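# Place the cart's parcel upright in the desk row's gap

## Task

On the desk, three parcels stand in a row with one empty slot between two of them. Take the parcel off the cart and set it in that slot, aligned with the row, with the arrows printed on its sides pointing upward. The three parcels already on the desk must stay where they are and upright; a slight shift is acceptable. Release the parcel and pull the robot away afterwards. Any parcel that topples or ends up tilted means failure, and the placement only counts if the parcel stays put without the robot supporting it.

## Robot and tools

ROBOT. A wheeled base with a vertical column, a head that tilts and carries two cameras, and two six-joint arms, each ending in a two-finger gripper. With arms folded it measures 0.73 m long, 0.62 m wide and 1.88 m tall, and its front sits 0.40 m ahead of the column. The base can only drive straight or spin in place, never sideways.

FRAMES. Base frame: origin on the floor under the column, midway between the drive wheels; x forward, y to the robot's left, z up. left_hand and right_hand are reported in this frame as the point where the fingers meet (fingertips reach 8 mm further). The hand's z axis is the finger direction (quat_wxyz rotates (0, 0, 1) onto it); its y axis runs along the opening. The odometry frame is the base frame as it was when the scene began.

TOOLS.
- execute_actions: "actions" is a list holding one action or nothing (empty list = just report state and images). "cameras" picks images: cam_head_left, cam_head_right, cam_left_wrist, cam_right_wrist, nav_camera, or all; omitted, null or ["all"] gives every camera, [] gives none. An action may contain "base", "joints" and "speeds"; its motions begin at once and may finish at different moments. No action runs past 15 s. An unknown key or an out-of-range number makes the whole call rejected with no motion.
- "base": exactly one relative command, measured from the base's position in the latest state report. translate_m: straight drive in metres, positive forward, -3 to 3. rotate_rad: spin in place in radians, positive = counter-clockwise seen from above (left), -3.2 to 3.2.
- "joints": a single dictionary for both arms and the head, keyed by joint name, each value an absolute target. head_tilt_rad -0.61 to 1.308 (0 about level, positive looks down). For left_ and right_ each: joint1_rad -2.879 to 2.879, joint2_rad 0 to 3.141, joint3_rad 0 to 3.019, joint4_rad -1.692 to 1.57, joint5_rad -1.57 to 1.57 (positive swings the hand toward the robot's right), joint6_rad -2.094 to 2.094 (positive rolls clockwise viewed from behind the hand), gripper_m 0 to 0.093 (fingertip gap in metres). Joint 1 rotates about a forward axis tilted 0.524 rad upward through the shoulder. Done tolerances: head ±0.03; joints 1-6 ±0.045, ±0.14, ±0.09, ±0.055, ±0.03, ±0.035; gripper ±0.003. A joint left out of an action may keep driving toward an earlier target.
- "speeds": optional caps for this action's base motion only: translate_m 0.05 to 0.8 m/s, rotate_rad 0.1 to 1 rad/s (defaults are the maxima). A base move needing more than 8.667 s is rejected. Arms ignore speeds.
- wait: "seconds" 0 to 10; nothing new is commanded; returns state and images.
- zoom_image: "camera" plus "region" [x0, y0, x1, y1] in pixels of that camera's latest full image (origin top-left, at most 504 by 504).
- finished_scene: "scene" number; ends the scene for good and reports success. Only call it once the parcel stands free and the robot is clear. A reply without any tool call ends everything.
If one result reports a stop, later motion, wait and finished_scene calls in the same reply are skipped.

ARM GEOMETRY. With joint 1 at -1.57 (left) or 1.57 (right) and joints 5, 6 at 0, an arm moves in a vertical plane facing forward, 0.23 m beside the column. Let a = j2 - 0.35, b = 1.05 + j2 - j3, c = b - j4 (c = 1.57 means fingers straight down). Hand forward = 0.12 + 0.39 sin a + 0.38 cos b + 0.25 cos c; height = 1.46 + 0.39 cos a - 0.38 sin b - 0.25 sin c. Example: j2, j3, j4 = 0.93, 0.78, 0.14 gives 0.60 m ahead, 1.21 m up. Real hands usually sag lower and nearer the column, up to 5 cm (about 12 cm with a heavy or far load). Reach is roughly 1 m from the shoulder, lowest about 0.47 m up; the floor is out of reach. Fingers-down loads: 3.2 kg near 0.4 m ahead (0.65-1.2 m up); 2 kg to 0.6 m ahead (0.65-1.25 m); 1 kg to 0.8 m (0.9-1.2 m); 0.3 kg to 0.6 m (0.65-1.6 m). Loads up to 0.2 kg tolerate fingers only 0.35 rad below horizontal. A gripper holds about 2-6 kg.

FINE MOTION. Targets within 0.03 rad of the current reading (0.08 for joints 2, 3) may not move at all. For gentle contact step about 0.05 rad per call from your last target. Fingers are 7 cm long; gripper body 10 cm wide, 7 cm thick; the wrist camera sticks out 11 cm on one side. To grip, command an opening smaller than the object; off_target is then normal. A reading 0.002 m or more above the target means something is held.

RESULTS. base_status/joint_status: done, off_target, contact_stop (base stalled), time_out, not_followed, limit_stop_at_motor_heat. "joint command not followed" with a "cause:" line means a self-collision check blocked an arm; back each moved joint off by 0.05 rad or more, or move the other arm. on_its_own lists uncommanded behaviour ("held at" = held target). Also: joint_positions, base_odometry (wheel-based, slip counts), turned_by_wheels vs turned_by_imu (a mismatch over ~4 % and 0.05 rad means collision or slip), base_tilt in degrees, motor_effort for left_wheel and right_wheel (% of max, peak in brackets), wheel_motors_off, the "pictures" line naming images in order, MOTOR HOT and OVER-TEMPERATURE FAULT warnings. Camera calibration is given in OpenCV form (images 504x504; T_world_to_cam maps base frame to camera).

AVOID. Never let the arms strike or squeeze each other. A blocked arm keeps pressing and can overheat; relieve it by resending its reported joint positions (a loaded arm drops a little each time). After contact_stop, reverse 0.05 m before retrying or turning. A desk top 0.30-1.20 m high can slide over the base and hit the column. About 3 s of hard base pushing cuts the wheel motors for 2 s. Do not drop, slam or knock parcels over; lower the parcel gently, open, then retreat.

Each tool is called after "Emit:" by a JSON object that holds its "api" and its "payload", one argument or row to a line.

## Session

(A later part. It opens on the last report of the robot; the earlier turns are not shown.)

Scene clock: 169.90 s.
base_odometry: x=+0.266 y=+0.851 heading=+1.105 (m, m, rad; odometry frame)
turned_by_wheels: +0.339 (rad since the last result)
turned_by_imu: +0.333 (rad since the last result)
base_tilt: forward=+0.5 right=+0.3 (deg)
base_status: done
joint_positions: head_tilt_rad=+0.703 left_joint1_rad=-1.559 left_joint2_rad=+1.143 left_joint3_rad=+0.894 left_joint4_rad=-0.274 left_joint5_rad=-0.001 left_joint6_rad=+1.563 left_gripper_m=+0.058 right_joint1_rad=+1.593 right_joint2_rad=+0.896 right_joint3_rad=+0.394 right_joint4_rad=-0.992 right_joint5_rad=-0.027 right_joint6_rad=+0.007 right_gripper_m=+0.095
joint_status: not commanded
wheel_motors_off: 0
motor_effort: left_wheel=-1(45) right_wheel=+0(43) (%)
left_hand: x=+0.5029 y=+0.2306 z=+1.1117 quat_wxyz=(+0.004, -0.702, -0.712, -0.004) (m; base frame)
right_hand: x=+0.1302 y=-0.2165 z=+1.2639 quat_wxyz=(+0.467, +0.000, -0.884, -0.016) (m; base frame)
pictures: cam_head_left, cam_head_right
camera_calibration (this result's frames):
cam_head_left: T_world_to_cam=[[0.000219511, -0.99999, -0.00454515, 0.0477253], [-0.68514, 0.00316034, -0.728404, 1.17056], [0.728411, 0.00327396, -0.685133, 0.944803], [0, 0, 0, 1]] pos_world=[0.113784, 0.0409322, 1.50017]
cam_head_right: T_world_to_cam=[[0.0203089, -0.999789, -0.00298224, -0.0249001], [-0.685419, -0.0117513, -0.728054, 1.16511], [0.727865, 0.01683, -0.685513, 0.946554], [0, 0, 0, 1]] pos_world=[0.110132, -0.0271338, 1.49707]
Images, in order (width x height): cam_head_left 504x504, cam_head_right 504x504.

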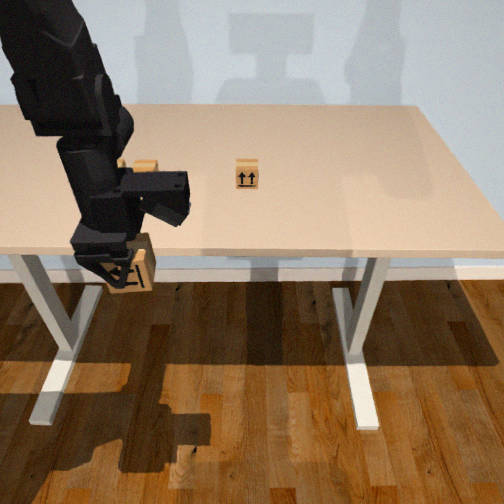

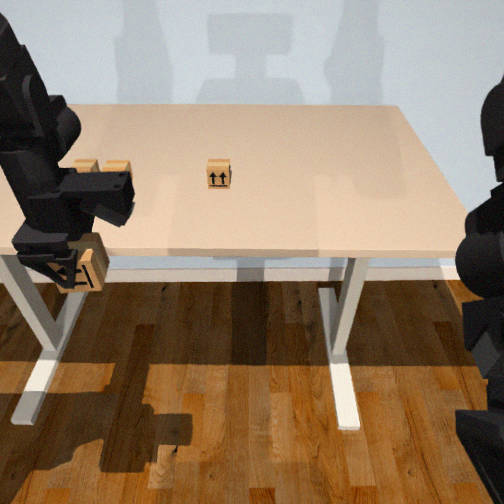

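Emit:
{"api": "execute_actions", "payload": {
  "actions": [
    {"base":{"translate_m":0.15},"joints":{"head_tilt_rad":0.85,"left_joint2_rad":1.46,"left_joint3_rad":1.39,"left_joint4_rad":-0.44}}
  ],
  "cameras": []
}}

Emit:
{"api": "execute_actions", "payload": {
  "actions": [
    {"joints":{"left_joint2_rad":1.57,"left_joint3_rad":1.46,"left_joint4_rad":-0.4}}
  ],
  "cameras": ["cam_head_right","cam_left_wrist"]
}}

Scene clock: 188.77 s.
base_odometry: x=+0.334 y=+0.985 heading=+1.106 (m, m, rad; odometry frame)
turned_by_wheels: +0.001 (rad since the last result)
turned_by_imu: +0.001 (rad since the last result)
base_tilt: forward=+0.6 right=+0.3 (deg)
base_status: done
joint_positions: head_tilt_rad=+0.852 left_joint1_rad=-1.559 left_joint2_rad=+1.456 left_joint3_rad=+1.391 left_joint4_rad=-0.438 left_joint5_rad=-0.001 left_joint6_rad=+1.563 left_gripper_m=+0.058 right_joint1_rad=+1.593 right_joint2_rad=+0.896 right_joint3_rad=+0.394 right_joint4_rad=-0.992 right_joint5_rad=-0.027 right_joint6_rad=+0.007 right_gripper_m=+0.095
joint_status: all done
wheel_motors_off: 0
motor_effort: left_wheel=+0(49) right_wheel=-1(61) (%)
left_hand: x=+0.6425 y=+0.2321 z=+1.0391 quat_wxyz=(-0.003, -0.702, -0.712, -0.011) (m; base frame)
right_hand: x=+0.1302 y=-0.2165 z=+1.2639 quat_wxyz=(+0.467, +0.000, -0.884, -0.016) (m; base frame)
pictures: none
No camera images: the call's "cameras" was empty. Leave "cameras" out to get every camera's image.

Scene clock: 189.70 s.
base_odometry: x=+0.334 y=+0.985 heading=+1.106 (m, m, rad; odometry frame)
turned_by_wheels: +0.000 (rad since the last result)
turned_by_imu: +0.000 (rad since the last result)
base_tilt: forward=+0.5 right=+0.3 (deg)
base_status: not commanded
joint_positions: head_tilt_rad=+0.852 left_joint1_rad=-1.559 left_joint2_rad=+1.582 left_joint3_rad=+1.453 left_joint4_rad=-0.401 left_joint5_rad=-0.001 left_joint6_rad=+1.563 left_gripper_m=+0.058 right_joint1_rad=+1.593 right_joint2_rad=+0.896 right_joint3_rad=+0.394 right_joint4_rad=-0.992 right_joint5_rad=-0.027 right_joint6_rad=+0.007 right_gripper_m=+0.095
joint_status: all done
wheel_motors_off: 0
motor_effort: left_wheel=+0(1) right_wheel=+0(1) (%)
left_hand: x=+0.6324 y=+0.2326 z=+0.9842 quat_wxyz=(+0.006, -0.702, -0.712, -0.002) (m; base frame)
right_hand: x=+0.1302 y=-0.2165 z=+1.2639 quat_wxyz=(+0.467, +0.000, -0.884, -0.016) (m; base frame)
pictures: cam_head_right, cam_left_wrist
camera_calibration (this result's frames):
cam_head_right: T_world_to_cam=[[0.0196424, -0.999789, -0.00596001, -0.0202811], [-0.785777, -0.0117513, -0.618398, 1.00126], [0.618198, 0.01683, -0.785842, 1.10654], [0, 0, 0, 1]] pos_world=[0.103103, -0.0271338, 1.48863]
cam_left_wrist: T_world_to_cam=[[-0.999629, -0.0157606, 0.0221961, 0.612474], [0.000884516, 0.796124, 0.605132, -0.780009], [-0.0272081, 0.604928, -0.795815, 0.783316], [0, 0, 0, 1]] pos_world=[0.63425, 0.156787, 1.08179]
Images, in order (width x height): cam_head_right 504x504, cam_left_wrist 504x504.

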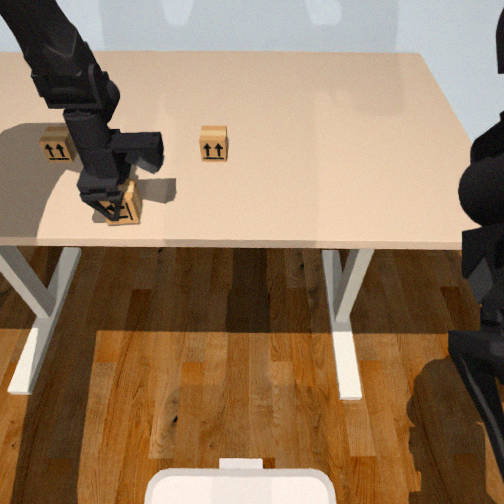

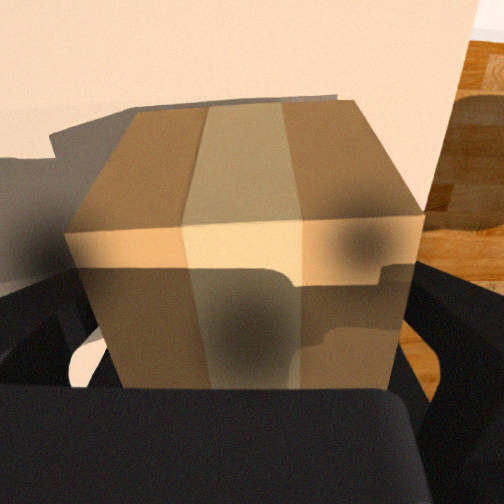

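Close to the surface; lower slightly, release, lift, spin.

Emit:
{"api": "execute_actions", "payload": {
  "actions": [
    {"joints":{"left_joint2_rad":1.62,"left_joint3_rad":1.49}}
  ],
  "cameras": ["cam_left_wrist"]
}}

Emit:
{"api": "execute_actions", "payload": {
  "actions": [
    {"joints":{"left_gripper_m":0.093}}
  ],
  "cameras": ["cam_left_wrist"]
}}

Emit:
{"api": "execute_actions", "payload": {
  "actions": [
    {"joints":{"left_joint2_rad":1.44,"left_joint3_rad":1.37,"left_joint4_rad":-0.44}}
  ],
  "cameras": []
}}

Emit:
{"api": "execute_actions", "payload": {
  "actions": [
    {"joints":{"left_joint6_rad":-1.58}}
  ],
  "cameras": ["cam_head_right","cam_left_wrist"]
}}

Scene clock: 198.93 s.
base_odometry: x=+0.334 y=+0.985 heading=+1.106 (m, m, rad; odometry frame)
turned_by_wheels: +0.000 (rad since the last result)
turned_by_imu: +0.000 (rad since the last result)
base_tilt: forward=+0.7 right=+0.2 (deg)
base_status: not commanded
joint_positions: head_tilt_rad=+0.852 left_joint1_rad=-1.559 left_joint2_rad=+1.600 left_joint3_rad=+1.474 left_joint4_rad=-0.401 left_joint5_rad=-0.002 left_joint6_rad=+1.563 left_gripper_m=+0.058 right_joint1_rad=+1.593 right_joint2_rad=+0.896 right_joint3_rad=+0.394 right_joint4_rad=-0.992 right_joint5_rad=-0.027 right_joint6_rad=+0.007 right_gripper_m=+0.095
joint_status: all done
wheel_motors_off: 0
motor_effort: left_wheel=+1(1) right_wheel=+0(0) (%)
left_hand: x=+0.6360 y=+0.2327 z=+0.9779 quat_wxyz=(+0.006, -0.702, -0.712, -0.003) (m; base frame)
right_hand: x=+0.1302 y=-0.2165 z=+1.2639 quat_wxyz=(+0.467, +0.000, -0.884, -0.016) (m; base frame)
pictures: cam_left_wrist
camera_calibration (this result's frames):
cam_left_wrist: T_world_to_cam=[[-0.999684, -0.0153628, 0.0199087, 0.618417], [-0.000173498, 0.795887, 0.605445, -0.775871], [-0.0251464, 0.605251, -0.795638, 0.776718], [0, 0, 0, 1]] pos_world=[0.637618, 0.156897, 1.07542]
Images, in order (width x height): cam_left_wrist 504x504.

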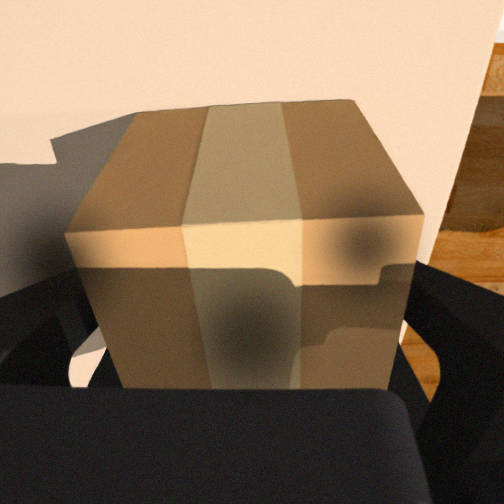

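Scene clock: 199.53 s.
base_odometry: x=+0.334 y=+0.985 heading=+1.106 (m, m, rad; odometry frame)
turned_by_wheels: +0.000 (rad since the last result)
turned_by_imu: +0.000 (rad since the last result)
base_tilt: forward=+0.5 right=+0.3 (deg)
base_status: not commanded
joint_positions: head_tilt_rad=+0.852 left_joint1_rad=-1.559 left_joint2_rad=+1.603 left_joint3_rad=+1.474 left_joint4_rad=-0.401 left_joint5_rad=-0.001 left_joint6_rad=+1.563 left_gripper_m=+0.093 right_joint1_rad=+1.593 right_joint2_rad=+0.896 right_joint3_rad=+0.394 right_joint4_rad=-0.992 right_joint5_rad=-0.027 right_joint6_rad=+0.007 right_gripper_m=+0.095
joint_status: all done
wheel_motors_off: 0
motor_effort: left_wheel=+1(1) right_wheel=-1(1) (%)
left_hand: x=+0.6345 y=+0.2327 z=+0.9763 quat_wxyz=(+0.007, -0.702, -0.712, -0.001) (m; base frame)
right_hand: x=+0.1302 y=-0.2165 z=+1.2639 quat_wxyz=(+0.467, +0.000, -0.884, -0.016) (m; base frame)
pictures: cam_left_wrist
camera_calibration (this result's frames):
cam_left_wrist: T_world_to_cam=[[-0.999618, -0.0153867, 0.0229631, 0.613967], [0.00164645, 0.796128, 0.605126, -0.775779], [-0.0275925, 0.604932, -0.795799, 0.777258], [0, 0, 0, 1]] pos_world=[0.636456, 0.156878, 1.07389]
Images, in order (width x height): cam_left_wrist 504x504.

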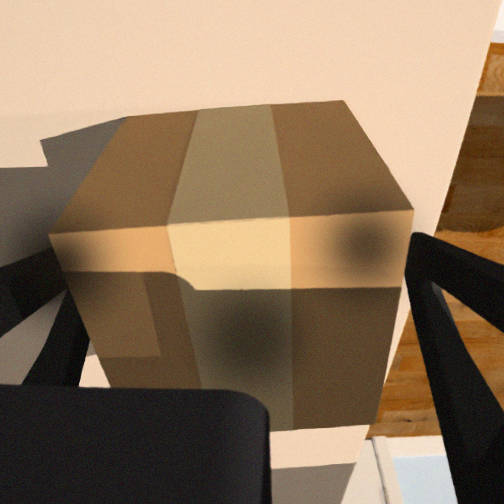

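Scene clock: 200.57 s.
base_odometry: x=+0.334 y=+0.985 heading=+1.106 (m, m, rad; odometry frame)
turned_by_wheels: +0.000 (rad since the last result)
turned_by_imu: +0.000 (rad since the last result)
base_tilt: forward=+0.7 right=+0.4 (deg)
base_status: not commanded
joint_positions: head_tilt_rad=+0.852 left_joint1_rad=-1.559 left_joint2_rad=+1.426 left_joint3_rad=+1.360 left_joint4_rad=-0.440 left_joint5_rad=-0.001 left_joint6_rad=+1.563 left_gripper_m=+0.093 right_joint1_rad=+1.593 right_joint2_rad=+0.896 right_joint3_rad=+0.394 right_joint4_rad=-0.992 right_joint5_rad=-0.027 right_joint6_rad=+0.007 right_gripper_m=+0.095
joint_status: all done
wheel_motors_off: 0
motor_effort: left_wheel=+0(1) right_wheel=-1(1) (%)
left_hand: x=+0.6359 y=+0.2320 z=+1.0489 quat_wxyz=(-0.002, -0.702, -0.712, -0.010) (m; base frame)
right_hand: x=+0.1302 y=-0.2165 z=+1.2639 quat_wxyz=(+0.467, +0.000, -0.884, -0.016) (m; base frame)
pictures: none
No camera images: the call's "cameras" was empty. Leave "cameras" out to get every camera's image.

Scene clock: 202.90 s.
base_odometry: x=+0.334 y=+0.985 heading=+1.106 (m, m, rad; odometry frame)
turned_by_wheels: +0.000 (rad since the last result)
turned_by_imu: +0.000 (rad since the last result)
base_tilt: forward=+0.6 right=+0.3 (deg)
base_status: not commanded
joint_positions: head_tilt_rad=+0.852 left_joint1_rad=-1.559 left_joint2_rad=+1.426 left_joint3_rad=+1.360 left_joint4_rad=-0.440 left_joint5_rad=-0.001 left_joint6_rad=-1.572 left_gripper_m=+0.093 right_joint1_rad=+1.593 right_joint2_rad=+0.896 right_joint3_rad=+0.394 right_joint4_rad=-0.992 right_joint5_rad=-0.027 right_joint6_rad=+0.007 right_gripper_m=+0.095
joint_status: all done
wheel_motors_off: 0
motor_effort: left_wheel=+0(1) right_wheel=-1(1) (%)
left_hand: x=+0.6359 y=+0.2320 z=+1.0489 quat_wxyz=(-0.010, +0.710, -0.705, +0.002) (m; base frame)
right_hand: x=+0.1302 y=-0.2165 z=+1.2639 quat_wxyz=(+0.467, +0.000, -0.884, -0.016) (m; base frame)
pictures: cam_head_right, cam_left_wrist
camera_calibration (this result's frames):
cam_head_right: T_world_to_cam=[[0.0196424, -0.999789, -0.00596001, -0.0202811], [-0.785777, -0.0117513, -0.618398, 1.00126], [0.618198, 0.01683, -0.785842, 1.10654], [0, 0, 0, 1]] pos_world=[0.103103, -0.0271338, 1.48863]
cam_left_wrist: T_world_to_cam=[[0.999442, 0.0085516, 0.0322801, -0.672899], [-0.0120254, -0.809634, 0.586812, -0.418749], [0.0311532, -0.586873, -0.809079, 1.08854], [0, 0, 0, 1]] pos_world=[0.633577, 0.305556, 1.14816]
Images, in order (width x height): cam_head_right 504x504, cam_left_wrist 504x504.

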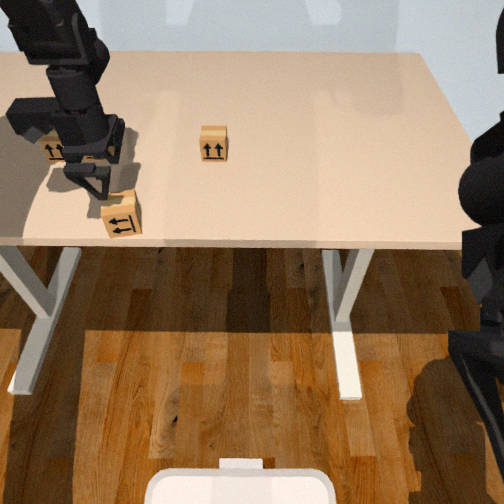

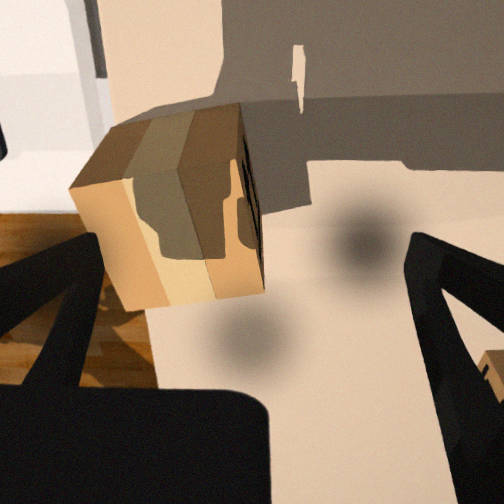

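Emit:
{"api": "execute_actions", "payload": {
  "actions": [
    {"base":{"rotate_rad":-0.04}}
  ],
  "cameras": []
}}

Emit:
{"api": "execute_actions", "payload": {
  "actions": [
    {"base":{"translate_m":-0.025},"joints":{"left_joint2_rad":1.51,"left_joint3_rad":1.43,"left_joint4_rad":-0.42}}
  ],
  "cameras": ["cam_head_right","cam_left_wrist"]
}}

Scene clock: 214.63 s.
base_odometry: x=+0.334 y=+0.985 heading=+1.068 (m, m, rad; odometry frame)
turned_by_wheels: -0.038 (rad since the last result)
turned_by_imu: -0.038 (rad since the last result)
base_tilt: forward=+0.5 right=+0.2 (deg)
base_status: done
joint_positions: head_tilt_rad=+0.852 left_joint1_rad=-1.564 left_joint2_rad=+1.426 left_joint3_rad=+1.360 left_joint4_rad=-0.440 left_joint5_rad=-0.001 left_joint6_rad=-1.572 left_gripper_m=+0.093 right_joint1_rad=+1.593 right_joint2_rad=+0.896 right_joint3_rad=+0.393 right_joint4_rad=-0.992 right_joint5_rad=-0.027 right_joint6_rad=+0.007 right_gripper_m=+0.095
joint_status: not commanded
wheel_motors_off: 0
motor_effort: left_wheel=+0(36) right_wheel=-1(46) (%)
left_hand: x=+0.6360 y=+0.2293 z=+1.0489 quat_wxyz=(-0.009, +0.709, -0.705, +0.003) (m; base frame)
right_hand: x=+0.1298 y=-0.2165 z=+1.2641 quat_wxyz=(+0.467, +0.000, -0.884, -0.016) (m; base frame)
pictures: none
No camera images: the call's "cameras" was empty. Leave "cameras" out to get every camera's image.

Scene clock: 215.53 s.
base_odometry: x=+0.322 y=+0.963 heading=+1.069 (m, m, rad; odometry frame)
turned_by_wheels: +0.001 (rad since the last result)
turned_by_imu: +0.002 (rad since the last result)
base_tilt: forward=+0.5 right=+0.1 (deg)
base_status: done
joint_positions: head_tilt_rad=+0.853 left_joint1_rad=-1.564 left_joint2_rad=+1.492 left_joint3_rad=+1.421 left_joint4_rad=-0.426 left_joint5_rad=+0.001 left_joint6_rad=-1.573 left_gripper_m=+0.093 right_joint1_rad=+1.593 right_joint2_rad=+0.895 right_joint3_rad=+0.391 right_joint4_rad=-0.992 right_joint5_rad=-0.027 right_joint6_rad=+0.007 right_gripper_m=+0.095
joint_status: all done
wheel_motors_off: 0
motor_effort: left_wheel=+0(38) right_wheel=-1(72) (%)
left_hand: x=+0.6477 y=+0.2291 z=+1.0253 quat_wxyz=(-0.011, +0.709, -0.705, +0.007) (m; base frame)
right_hand: x=+0.1290 y=-0.2165 z=+1.2644 quat_wxyz=(+0.468, +0.000, -0.884, -0.016) (m; base frame)
pictures: cam_head_right, cam_left_wrist
camera_calibration (this result's frames):
cam_head_right: T_world_to_cam=[[0.0196387, -0.999789, -0.00597215, -0.0202622], [-0.786159, -0.0117513, -0.617912, 1.00053], [0.617712, 0.01683, -0.786225, 1.10716], [0, 0, 0, 1]] pos_world=[0.103071, -0.0271338, 1.48859]
cam_left_wrist: T_world_to_cam=[[0.999113, 0.00769924, 0.0413989, -0.692819], [-0.0183091, -0.805913, 0.59175, -0.408973], [0.03792, -0.591983, -0.805058, 1.06004], [0, 0, 0, 1]] pos_world=[0.64452, 0.303265, 1.12409]
Images, in order (width x height): cam_head_right 504x504, cam_left_wrist 504x504.

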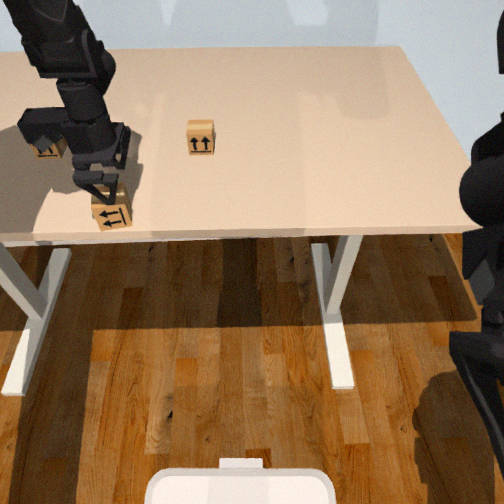

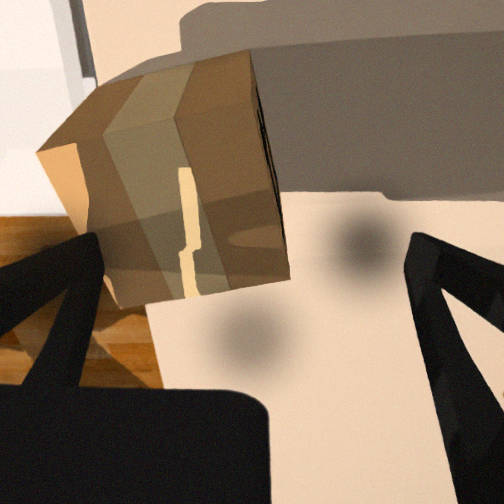

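Emit:
{"api": "execute_actions", "payload": {
  "actions": [
    {"joints":{"left_joint2_rad":1.42,"left_joint3_rad":1.38,"left_joint4_rad":-0.46}}
  ],
  "cameras": []
}}

Emit:
{"api": "execute_actions", "payload": {
  "actions": [
    {"base":{"translate_m":-0.028},"joints":{"left_joint6_rad":-1.74}}
  ],
  "cameras": ["cam_head_right","cam_left_wrist"]
}}

Scene clock: 228.03 s.
base_odometry: x=+0.322 y=+0.963 heading=+1.069 (m, m, rad; odometry frame)
turned_by_wheels: +0.000 (rad since the last result)
turned_by_imu: +0.000 (rad since the last result)
base_tilt: forward=+0.6 right=+0.1 (deg)
base_status: not commanded
joint_positions: head_tilt_rad=+0.853 left_joint1_rad=-1.564 left_joint2_rad=+1.424 left_joint3_rad=+1.371 left_joint4_rad=-0.459 left_joint5_rad=+0.001 left_joint6_rad=-1.573 left_gripper_m=+0.093 right_joint1_rad=+1.593 right_joint2_rad=+0.895 right_joint3_rad=+0.391 right_joint4_rad=-0.992 right_joint5_rad=-0.027 right_joint6_rad=+0.007 right_gripper_m=+0.095
joint_status: all done
wheel_motors_off: 0
motor_effort: left_wheel=+1(1) right_wheel=-2(3) (%)
left_hand: x=+0.6390 y=+0.2289 z=+1.0521 quat_wxyz=(-0.006, +0.709, -0.705, +0.003) (m; base frame)
right_hand: x=+0.1290 y=-0.2165 z=+1.2644 quat_wxyz=(+0.468, +0.000, -0.884, -0.016) (m; base frame)
pictures: none
No camera images: the call's "cameras" was empty. Leave "cameras" out to get every camera's image.

Scene clock: 229.33 s.
base_odometry: x=+0.308 y=+0.939 heading=+1.070 (m, m, rad; odometry frame)
turned_by_wheels: +0.001 (rad since the last result)
turned_by_imu: +0.001 (rad since the last result)
base_tilt: forward=+0.7 right=+0.1 (deg)
base_status: done
joint_positions: head_tilt_rad=+0.853 left_joint1_rad=-1.562 left_joint2_rad=+1.423 left_joint3_rad=+1.372 left_joint4_rad=-0.459 left_joint5_rad=+0.001 left_joint6_rad=-1.733 left_gripper_m=+0.093 right_joint1_rad=+1.593 right_joint2_rad=+0.895 right_joint3_rad=+0.393 right_joint4_rad=-0.992 right_joint5_rad=-0.027 right_joint6_rad=+0.007 right_gripper_m=+0.095
joint_status: all done
wheel_motors_off: 0
motor_effort: left_wheel=+0(28) right_wheel=-1(80) (%)
left_hand: x=+0.6399 y=+0.2298 z=+1.0528 quat_wxyz=(-0.007, +0.763, -0.646, +0.003) (m; base frame)
right_hand: x=+0.1298 y=-0.2165 z=+1.2641 quat_wxyz=(+0.467, +0.000, -0.884, -0.016) (m; base frame)
pictures: cam_head_right, cam_left_wrist
camera_calibration (this result's frames):
cam_head_right: T_world_to_cam=[[0.0196376, -0.999789, -0.00597555, -0.0202569], [-0.786266, -0.0117513, -0.617776, 1.00033], [0.617575, 0.01683, -0.786332, 1.10733], [0, 0, 0, 1]] pos_world=[0.103062, -0.0271338, 1.48858]
cam_left_wrist: T_world_to_cam=[[0.985475, 0.167146, 0.0300297, -0.702054], [0.117093, -0.796859, 0.592709, -0.514524], [0.122998, -0.580584, -0.804856, 1.02568], [0, 0, 0, 1]] pos_world=[0.625946, 0.302838, 1.15157]
Images, in order (width x height): cam_head_right 504x504, cam_left_wrist 504x504.

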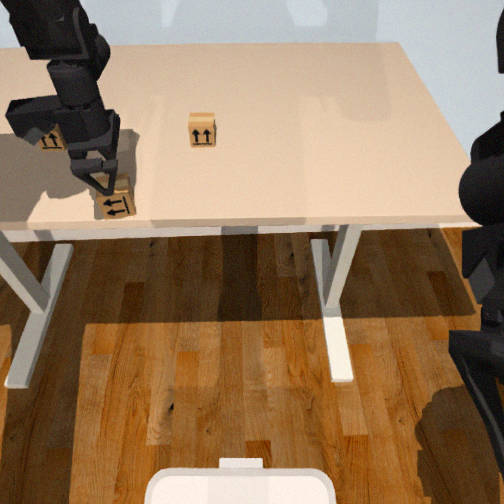

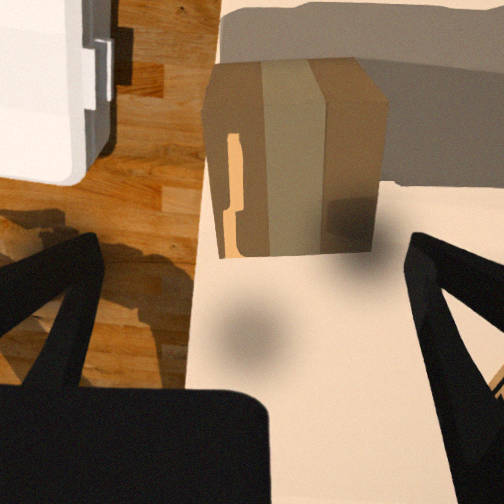

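Emit:
{"api": "execute_actions", "payload": {
  "actions": [
    {"base":{"translate_m":0.012},"joints":{"left_joint2_rad":1.5,"left_joint3_rad":1.42,"left_joint4_rad":-0.43}}
  ],
  "cameras": ["cam_left_wrist"]
}}

Scene clock: 237.20 s.
base_odometry: x=+0.314 y=+0.949 heading=+1.069 (m, m, rad; odometry frame)
turned_by_wheels: -0.001 (rad since the last result)
turned_by_imu: -0.001 (rad since the last result)
base_tilt: forward=+0.4 right=+0.1 (deg)
base_status: done
joint_positions: head_tilt_rad=+0.853 left_joint1_rad=-1.562 left_joint2_rad=+1.497 left_joint3_rad=+1.415 left_joint4_rad=-0.431 left_joint5_rad=+0.001 left_joint6_rad=-1.733 left_gripper_m=+0.093 right_joint1_rad=+1.593 right_joint2_rad=+0.895 right_joint3_rad=+0.395 right_joint4_rad=-0.992 right_joint5_rad=-0.027 right_joint6_rad=+0.007 right_gripper_m=+0.095
joint_status: all done
wheel_motors_off: 0
motor_effort: left_wheel=+0(38) right_wheel=+1(70) (%)
left_hand: x=+0.6407 y=+0.2303 z=+1.0218 quat_wxyz=(-0.006, +0.763, -0.646, +0.002) (m; base frame)
right_hand: x=+0.1308 y=-0.2165 z=+1.2638 quat_wxyz=(+0.466, +0.000, -0.885, -0.016) (m; base frame)
pictures: cam_left_wrist
camera_calibration (this result's frames):
cam_left_wrist: T_world_to_cam=[[0.985545, 0.167354, 0.0263228, -0.698329], [0.119528, -0.797019, 0.592008, -0.496651], [0.120055, -0.580305, -0.805502, 1.00338], [0, 0, 0, 1]] pos_world=[0.627139, 0.303293, 1.12063]
Images, in order (width x height): cam_left_wrist 504x504.

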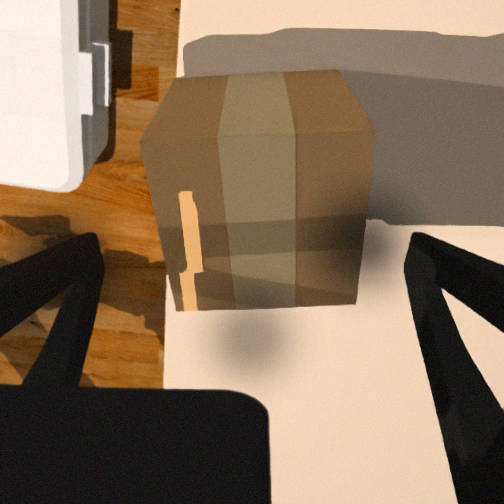

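Emit:
{"api": "execute_actions", "payload": {
  "actions": [
    {"joints":{"left_joint2_rad":1.61,"left_joint3_rad":1.5,"left_joint4_rad":-0.4}}
  ],
  "cameras": ["cam_left_wrist","cam_head_right"]
}}

Scene clock: 243.87 s.
base_odometry: x=+0.314 y=+0.949 heading=+1.069 (m, m, rad; odometry frame)
turned_by_wheels: +0.000 (rad since the last result)
turned_by_imu: +0.000 (rad since the last result)
base_tilt: forward=+0.5 right=+0.3 (deg)
base_status: not commanded
joint_positions: head_tilt_rad=+0.853 left_joint1_rad=-1.562 left_joint2_rad=+1.614 left_joint3_rad=+1.494 left_joint4_rad=-0.402 left_joint5_rad=+0.001 left_joint6_rad=-1.733 left_gripper_m=+0.093 right_joint1_rad=+1.593 right_joint2_rad=+0.895 right_joint3_rad=+0.395 right_joint4_rad=-0.992 right_joint5_rad=-0.027 right_joint6_rad=+0.007 right_gripper_m=+0.095
joint_status: all done
wheel_motors_off: 0
motor_effort: left_wheel=+1(1) right_wheel=+3(3) (%)
left_hand: x=+0.6415 y=+0.2307 z=+0.9738 quat_wxyz=(-0.003, +0.763, -0.646, -0.002) (m; base frame)
right_hand: x=+0.1308 y=-0.2165 z=+1.2638 quat_wxyz=(+0.466, +0.000, -0.885, -0.016) (m; base frame)
pictures: cam_head_right, cam_left_wrist
camera_calibration (this result's frames):
cam_head_right: T_world_to_cam=[[0.0196376, -0.999789, -0.00597556, -0.0202569], [-0.786267, -0.0117513, -0.617776, 1.00033], [0.617575, 0.01683, -0.786332, 1.10733], [0, 0, 0, 1]] pos_world=[0.103062, -0.0271338, 1.48858]
cam_left_wrist: T_world_to_cam=[[0.985721, 0.16742, 0.0180448, -0.690009], [0.124545, -0.796988, 0.591015, -0.470292], [0.113329, -0.580328, -0.806459, 0.970096], [0, 0, 0, 1]] pos_world=[0.628789, 0.303678, 1.07274]
Images, in order (width x height): cam_head_right 504x504, cam_left_wrist 504x504.

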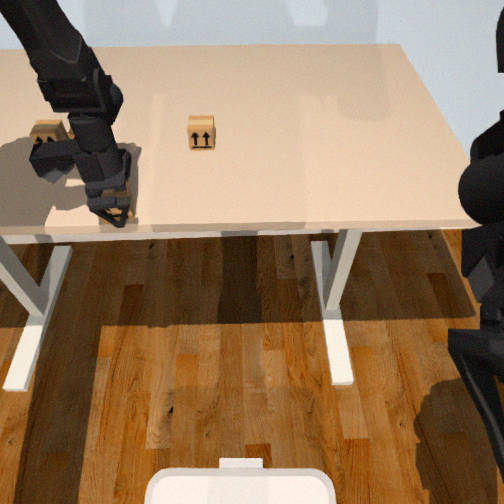

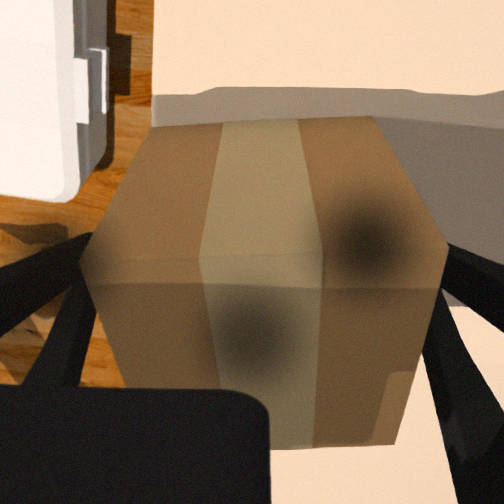

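Emit:
{"api": "execute_actions", "payload": {
  "actions": [
    {"joints":{"left_gripper_m":0.045}}
  ],
  "cameras": []
}}

Emit:
{"api": "execute_actions", "payload": {
  "actions": [
    {"joints":{"left_joint2_rad":1.42,"left_joint3_rad":1.38,"left_joint4_rad":-0.46}}
  ],
  "cameras": []
}}

Emit:
{"api": "execute_actions", "payload": {
  "actions": [
    {"base":{"translate_m":-0.25},"joints":{"left_joint6_rad":0,"left_joint4_rad":1.2}}
  ],
  "cameras": []
}}

Emit:
{"api": "execute_actions", "payload": {
  "actions": [
    {"base":{"rotate_rad":0.04},"joints":{"left_joint2_rad":2.11,"left_joint3_rad":1.71,"left_joint4_rad":1.47,"head_tilt_rad":0.7}}
  ],
  "cameras": ["cam_left_wrist","cam_head_right","nav_camera"]
}}

Scene clock: 262.27 s.
base_odometry: x=+0.314 y=+0.949 heading=+1.069 (m, m, rad; odometry frame)
turned_by_wheels: +0.000 (rad since the last result)
turned_by_imu: +0.000 (rad since the last result)
base_tilt: forward=+0.5 right=+0.2 (deg)
base_status: not commanded
joint_positions: head_tilt_rad=+0.853 left_joint1_rad=-1.562 left_joint2_rad=+1.614 left_joint3_rad=+1.494 left_joint4_rad=-0.402 left_joint5_rad=+0.001 left_joint6_rad=-1.733 left_gripper_m=+0.058 right_joint1_rad=+1.593 right_joint2_rad=+0.895 right_joint3_rad=+0.395 right_joint4_rad=-0.992 right_joint5_rad=-0.027 right_joint6_rad=+0.007 right_gripper_m=+0.095
joint_status: left_gripper_m off_target (ended at +0.058, target +0.045)
wheel_motors_off: 0
motor_effort: left_wheel=+1(1) right_wheel=+3(3) (%)
left_hand: x=+0.6415 y=+0.2308 z=+0.9738 quat_wxyz=(-0.003, +0.763, -0.646, -0.002) (m; base frame)
right_hand: x=+0.1308 y=-0.2165 z=+1.2638 quat_wxyz=(+0.466, +0.000, -0.885, -0.016) (m; base frame)
pictures: none
No camera images: the call's "cameras" was empty. Leave "cameras" out to get every camera's image.

Scene clock: 263.37 s.
base_odometry: x=+0.314 y=+0.949 heading=+1.069 (m, m, rad; odometry frame)
turned_by_wheels: +0.000 (rad since the last result)
turned_by_imu: +0.000 (rad since the last result)
base_tilt: forward=+0.5 right=+0.1 (deg)
base_status: not commanded
joint_positions: head_tilt_rad=+0.853 left_joint1_rad=-1.562 left_joint2_rad=+1.409 left_joint3_rad=+1.370 left_joint4_rad=-0.462 left_joint5_rad=+0.001 left_joint6_rad=-1.733 left_gripper_m=+0.058 right_joint1_rad=+1.593 right_joint2_rad=+0.895 right_joint3_rad=+0.395 right_joint4_rad=-0.992 right_joint5_rad=-0.027 right_joint6_rad=+0.007 right_gripper_m=+0.095
joint_status: all done
wheel_motors_off: 0
motor_effort: left_wheel=+1(1) right_wheel=+3(3) (%)
left_hand: x=+0.6433 y=+0.2301 z=+1.0594 quat_wxyz=(-0.010, +0.763, -0.646, +0.006) (m; base frame)
right_hand: x=+0.1308 y=-0.2165 z=+1.2638 quat_wxyz=(+0.466, +0.000, -0.885, -0.016) (m; base frame)
pictures: none
No camera images: the call's "cameras" was empty. Leave "cameras" out to get every camera's image.

Scene clock: 265.37 s.
base_odometry: x=+0.194 y=+0.730 heading=+1.068 (m, m, rad; odometry frame)
turned_by_wheels: -0.001 (rad since the last result)
turned_by_imu: -0.001 (rad since the last result)
base_tilt: forward=+0.4 right=+0.2 (deg)
base_status: done
joint_positions: head_tilt_rad=+0.853 left_joint1_rad=-1.561 left_joint2_rad=+1.413 left_joint3_rad=+1.369 left_joint4_rad=+1.183 left_joint5_rad=+0.001 left_joint6_rad=-0.008 left_gripper_m=+0.058 right_joint1_rad=+1.593 right_joint2_rad=+0.895 right_joint3_rad=+0.391 right_joint4_rad=-0.992 right_joint5_rad=-0.027 right_joint6_rad=+0.007 right_gripper_m=+0.095
joint_status: all done
wheel_motors_off: 0
motor_effort: left_wheel=-1(47) right_wheel=+0(85) (%)
left_hand: x=+0.8823 y=+0.2293 z=+1.3260 quat_wxyz=(-0.739, +0.001, -0.674, -0.001) (m; base frame)
right_hand: x=+0.1290 y=-0.2165 z=+1.2644 quat_wxyz=(+0.468, +0.000, -0.884, -0.016) (m; base frame)
pictures: none
No camera images: the call's "cameras" was empty. Leave "cameras" out to get every camera's image.

Scene clock: 267.13 s.
base_odometry: x=+0.194 y=+0.730 heading=+1.106 (m, m, rad; odometry frame)
turned_by_wheels: +0.038 (rad since the last result)
turned_by_imu: +0.038 (rad since the last result)
base_tilt: forward=+0.5 right=+0.1 (deg)
base_status: done
joint_positions: head_tilt_rad=+0.717 left_joint1_rad=-1.555 left_joint2_rad=+2.108 left_joint3_rad=+1.700 left_joint4_rad=+1.459 left_joint5_rad=+0.001 left_joint6_rad=-0.008 left_gripper_m=+0.058 right_joint1_rad=+1.593 right_joint2_rad=+0.895 right_joint3_rad=+0.392 right_joint4_rad=-0.992 right_joint5_rad=-0.027 right_joint6_rad=+0.007 right_gripper_m=+0.095
joint_status: all done
wheel_motors_off: 0
motor_effort: left_wheel=-1(36) right_wheel=+2(48) (%)
left_hand: x=+0.7917 y=+0.2360 z=+1.0046 quat_wxyz=(-0.708, +0.000, -0.706, -0.004) (m; base frame)
right_hand: x=+0.1296 y=-0.2165 z=+1.2642 quat_wxyz=(+0.467, +0.000, -0.884, -0.016) (m; base frame)
pictures: cam_head_right, cam_left_wrist, nav_camera
camera_calibration (this result's frames):
cam_head_right: T_world_to_cam=[[0.0202669, -0.999789, -0.00325536, -0.0244774], [-0.695158, -0.0117513, -0.718761, 1.15129], [0.718571, 0.01683, -0.69525, 0.962013], [0, 0, 0, 1]] pos_world=[0.109549, -0.0271338, 1.49626]
cam_left_wrist: T_world_to_cam=[[-0.00854726, -0.999956, -0.00399237, 0.245344], [-0.593315, 0.00828516, -0.804928, 1.27769], [0.804925, -0.00451119, -0.59336, 0.083428], [0, 0, 0, 1]] pos_world=[0.693014, 0.235123, 1.07893]
Images, in order (width x height): cam_head_right 504x504, cam_left_wrist 504x504, nav_camera 504x504.

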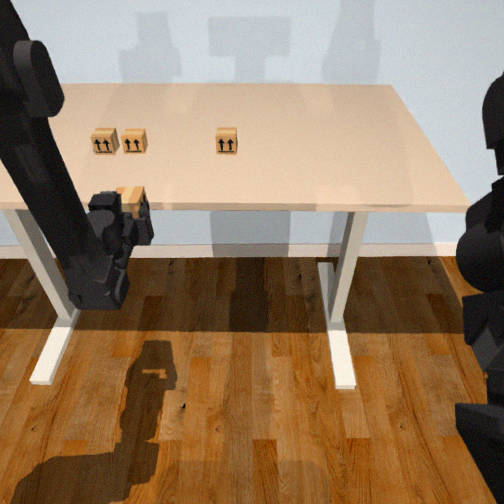

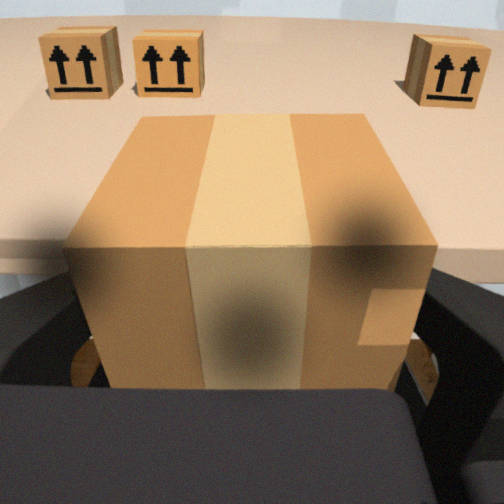

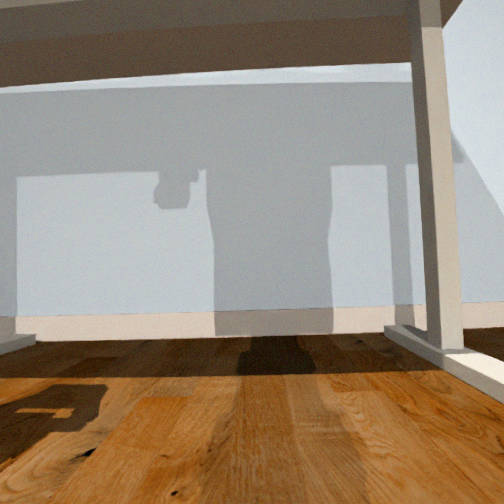

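Emit:
{"api": "execute_actions", "payload": {
  "actions": [
    {"joints":{"left_joint2_rad":2.02,"left_joint3_rad":1.61}}
  ],
  "cameras": []
}}

Emit:
{"api": "execute_actions", "payload": {
  "actions": [
    {"base":{"translate_m":0.125},"speeds":{"translate_m":0.15}}
  ],
  "cameras": ["cam_left_wrist","cam_head_right","cam_head_left"]
}}

Scene clock: 293.43 s.
base_odometry: x=+0.194 y=+0.730 heading=+1.106 (m, m, rad; odometry frame)
turned_by_wheels: +0.000 (rad since the last result)
turned_by_imu: +0.000 (rad since the last result)
base_tilt: forward=+0.5 right=+0.3 (deg)
base_status: not commanded
joint_positions: head_tilt_rad=+0.717 left_joint1_rad=-1.555 left_joint2_rad=+2.030 left_joint3_rad=+1.606 left_joint4_rad=+1.459 left_joint5_rad=+0.001 left_joint6_rad=-0.008 left_gripper_m=+0.058 right_joint1_rad=+1.593 right_joint2_rad=+0.895 right_joint3_rad=+0.392 right_joint4_rad=-0.992 right_joint5_rad=-0.027 right_joint6_rad=+0.007 right_gripper_m=+0.095
joint_status: all done
wheel_motors_off: 0
motor_effort: left_wheel=-2(2) right_wheel=+2(3) (%)
left_hand: x=+0.7902 y=+0.2357 z=+1.0296 quat_wxyz=(-0.703, +0.000, -0.711, -0.005) (m; base frame)
right_hand: x=+0.1296 y=-0.2165 z=+1.2642 quat_wxyz=(+0.467, +0.000, -0.884, -0.016) (m; base frame)
pictures: none
No camera images: the call's "cameras" was empty. Leave "cameras" out to get every camera's image.

Scene clock: 295.00 s.
base_odometry: x=+0.250 y=+0.842 heading=+1.107 (m, m, rad; odometry frame)
turned_by_wheels: +0.001 (rad since the last result)
turned_by_imu: +0.001 (rad since the last result)
base_tilt: forward=+0.5 right=+0.2 (deg)
base_status: done
joint_positions: head_tilt_rad=+0.716 left_joint1_rad=-1.557 left_joint2_rad=+2.029 left_joint3_rad=+1.606 left_joint4_rad=+1.459 left_joint5_rad=+0.001 left_joint6_rad=-0.008 left_gripper_m=+0.058 right_joint1_rad=+1.593 right_joint2_rad=+0.895 right_joint3_rad=+0.395 right_joint4_rad=-0.992 right_joint5_rad=-0.027 right_joint6_rad=+0.007 right_gripper_m=+0.095
joint_status: not commanded
wheel_motors_off: 0
motor_effort: left_wheel=+1(28) right_wheel=+0(74) (%)
left_hand: x=+0.7907 y=+0.2343 z=+1.0303 quat_wxyz=(-0.703, +0.001, -0.711, -0.004) (m; base frame)
right_hand: x=+0.1308 y=-0.2165 z=+1.2638 quat_wxyz=(+0.466, +0.000, -0.885, -0.016) (m; base frame)
pictures: cam_head_left, cam_head_right, cam_left_wrist
camera_calibration (this result's frames):
cam_head_left: T_world_to_cam=[[0.000161717, -0.99999, -0.00454757, 0.0477319], [-0.694344, 0.00316034, -0.719636, 1.15752], [0.719643, 0.00327396, -0.694336, 0.959415], [0, 0, 0, 1]] pos_world=[0.113273, 0.0409322, 1.49937]
cam_head_right: T_world_to_cam=[[0.0202693, -0.999789, -0.00324016, -0.024501], [-0.694619, -0.0117513, -0.719282, 1.15206], [0.719093, 0.01683, -0.69471, 0.961156], [0, 0, 0, 1]] pos_world=[0.109581, -0.0271338, 1.4963]
cam_left_wrist: T_world_to_cam=[[-0.00935767, -0.999954, -0.00209858, 0.242389], [-0.605217, 0.00733428, -0.796027, 1.29824], [0.796005, -0.00617886, -0.605258, 0.119254], [0, 0, 0, 1]] pos_world=[0.69306, 0.233593, 1.10612]
Images, in order (width x height): cam_head_left 504x504, cam_head_right 504x504, cam_left_wrist 504x504.

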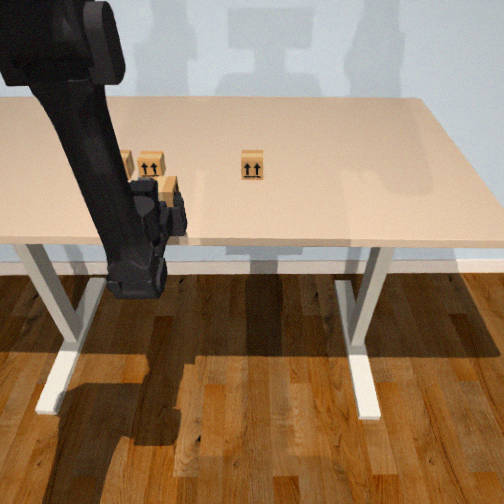

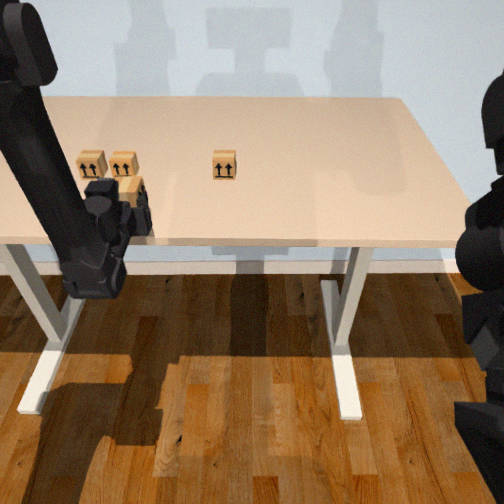

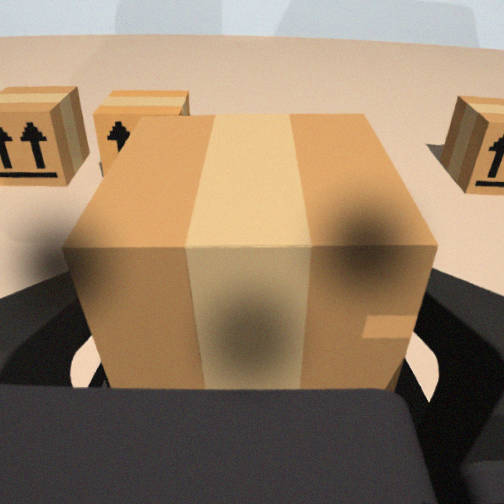

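Emit:
{"api": "execute_actions", "payload": {
  "actions": [
    {"base":{"translate_m":0.015},"joints":{"left_joint2_rad":2.12,"left_joint3_rad":1.72}}
  ],
  "cameras": ["cam_left_wrist"]
}}

Emit:
{"api": "execute_actions", "payload": {
  "actions": [
    {"joints":{"left_joint2_rad":2.17,"left_joint3_rad":1.78}}
  ],
  "cameras": ["cam_left_wrist","cam_head_right"]
}}

Emit:
{"api": "zoom_image", "payload": {
  "camera": "cam_head_right",
  "region": [60,140,260,300]
}}

Scene clock: 303.97 s.
base_odometry: x=+0.256 y=+0.855 heading=+1.108 (m, m, rad; odometry frame)
turned_by_wheels: +0.001 (rad since the last result)
turned_by_imu: +0.001 (rad since the last result)
base_tilt: forward=+0.6 right=+0.2 (deg)
base_status: done
joint_positions: head_tilt_rad=+0.716 left_joint1_rad=-1.557 left_joint2_rad=+2.119 left_joint3_rad=+1.711 left_joint4_rad=+1.459 left_joint5_rad=+0.001 left_joint6_rad=-0.008 left_gripper_m=+0.058 right_joint1_rad=+1.593 right_joint2_rad=+0.895 right_joint3_rad=+0.395 right_joint4_rad=-0.992 right_joint5_rad=-0.027 right_joint6_rad=+0.007 right_gripper_m=+0.095
joint_status: all done
wheel_motors_off: 0
motor_effort: left_wheel=+1(57) right_wheel=+0(43) (%)
left_hand: x=+0.7906 y=+0.2344 z=+1.0000 quat_wxyz=(-0.708, +0.001, -0.706, -0.003) (m; base frame)
right_hand: x=+0.1308 y=-0.2165 z=+1.2638 quat_wxyz=(+0.466, +0.000, -0.885, -0.016) (m; base frame)
pictures: cam_left_wrist
camera_calibration (this result's frames):
cam_left_wrist: T_world_to_cam=[[-0.00968437, -0.999951, -0.0019978, 0.242554], [-0.59392, 0.00735931, -0.80449, 1.27361], [0.804466, -0.00660445, -0.593962, 0.0830878], [0, 0, 0, 1]] pos_world=[0.691932, 0.233718, 1.07444]
Images, in order (width x height): cam_left_wrist 504x504.

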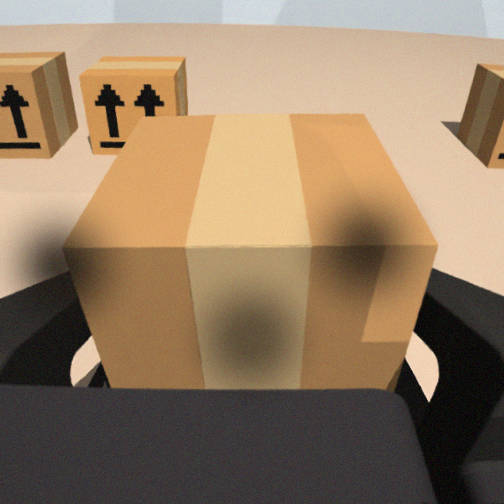

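Scene clock: 304.53 s.
base_odometry: x=+0.256 y=+0.855 heading=+1.108 (m, m, rad; odometry frame)
turned_by_wheels: +0.000 (rad since the last result)
turned_by_imu: +0.000 (rad since the last result)
base_tilt: forward=+0.6 right=+0.2 (deg)
base_status: not commanded
joint_positions: head_tilt_rad=+0.716 left_joint1_rad=-1.557 left_joint2_rad=+2.150 left_joint3_rad=+1.762 left_joint4_rad=+1.465 left_joint5_rad=+0.001 left_joint6_rad=+0.001 left_gripper_m=+0.058 right_joint1_rad=+1.593 right_joint2_rad=+0.895 right_joint3_rad=+0.395 right_joint4_rad=-0.992 right_joint5_rad=-0.027 right_joint6_rad=+0.007 right_gripper_m=+0.095
joint_status: all done
wheel_motors_off: 0
motor_effort: left_wheel=+2(2) right_wheel=+0(1) (%)
left_hand: x=+0.7957 y=+0.2345 z=+0.9960 quat_wxyz=(-0.718, -0.002, -0.696, -0.006) (m; base frame)
right_hand: x=+0.1308 y=-0.2165 z=+1.2638 quat_wxyz=(+0.466, +0.000, -0.885, -0.016) (m; base frame)
pictures: cam_head_right, cam_left_wrist
camera_calibration (this result's frames):
cam_head_right: T_world_to_cam=[[0.0202702, -0.999789, -0.00323435, -0.02451], [-0.694413, -0.0117513, -0.719481, 1.15236], [0.719291, 0.01683, -0.694504, 0.960829], [0, 0, 0, 1]] pos_world=[0.109594, -0.0271338, 1.49632]
cam_left_wrist: T_world_to_cam=[[-0.00968597, -0.999894, -0.0108374, 0.251468], [-0.571643, 0.0144291, -0.820376, 1.26985], [0.820446, -0.00175105, -0.571722, 0.0405999], [0, 0, 0, 1]] pos_world=[0.695025, 0.233189, 1.06769]
Images, in order (width x height): cam_head_right 504x504, cam_left_wrist 504x504.

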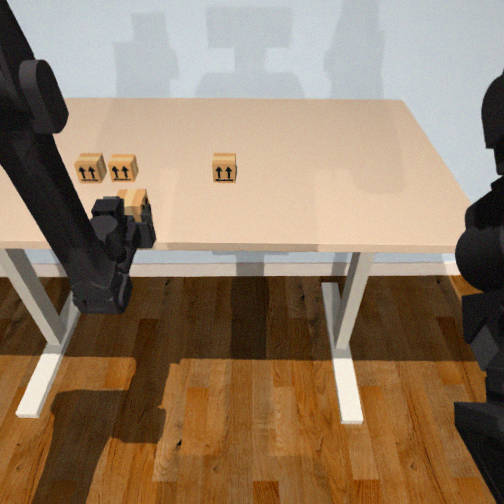

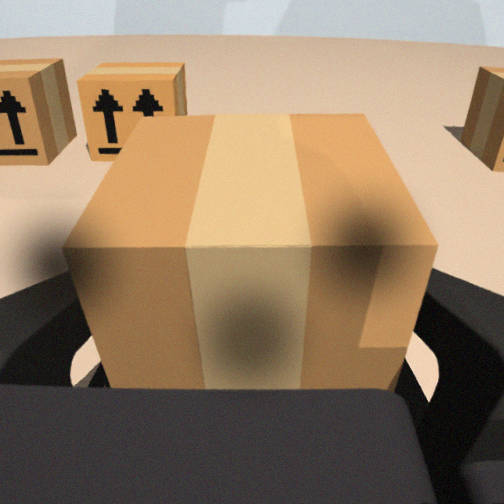

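Region (60, 140, 260, 300) of cam_head_right's 504x504 image, scaled by 2.520, with more detail than that image has; it fills the top 403 rows of this view, and the rest is white.

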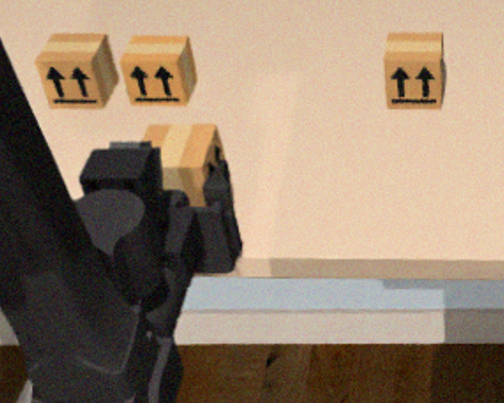

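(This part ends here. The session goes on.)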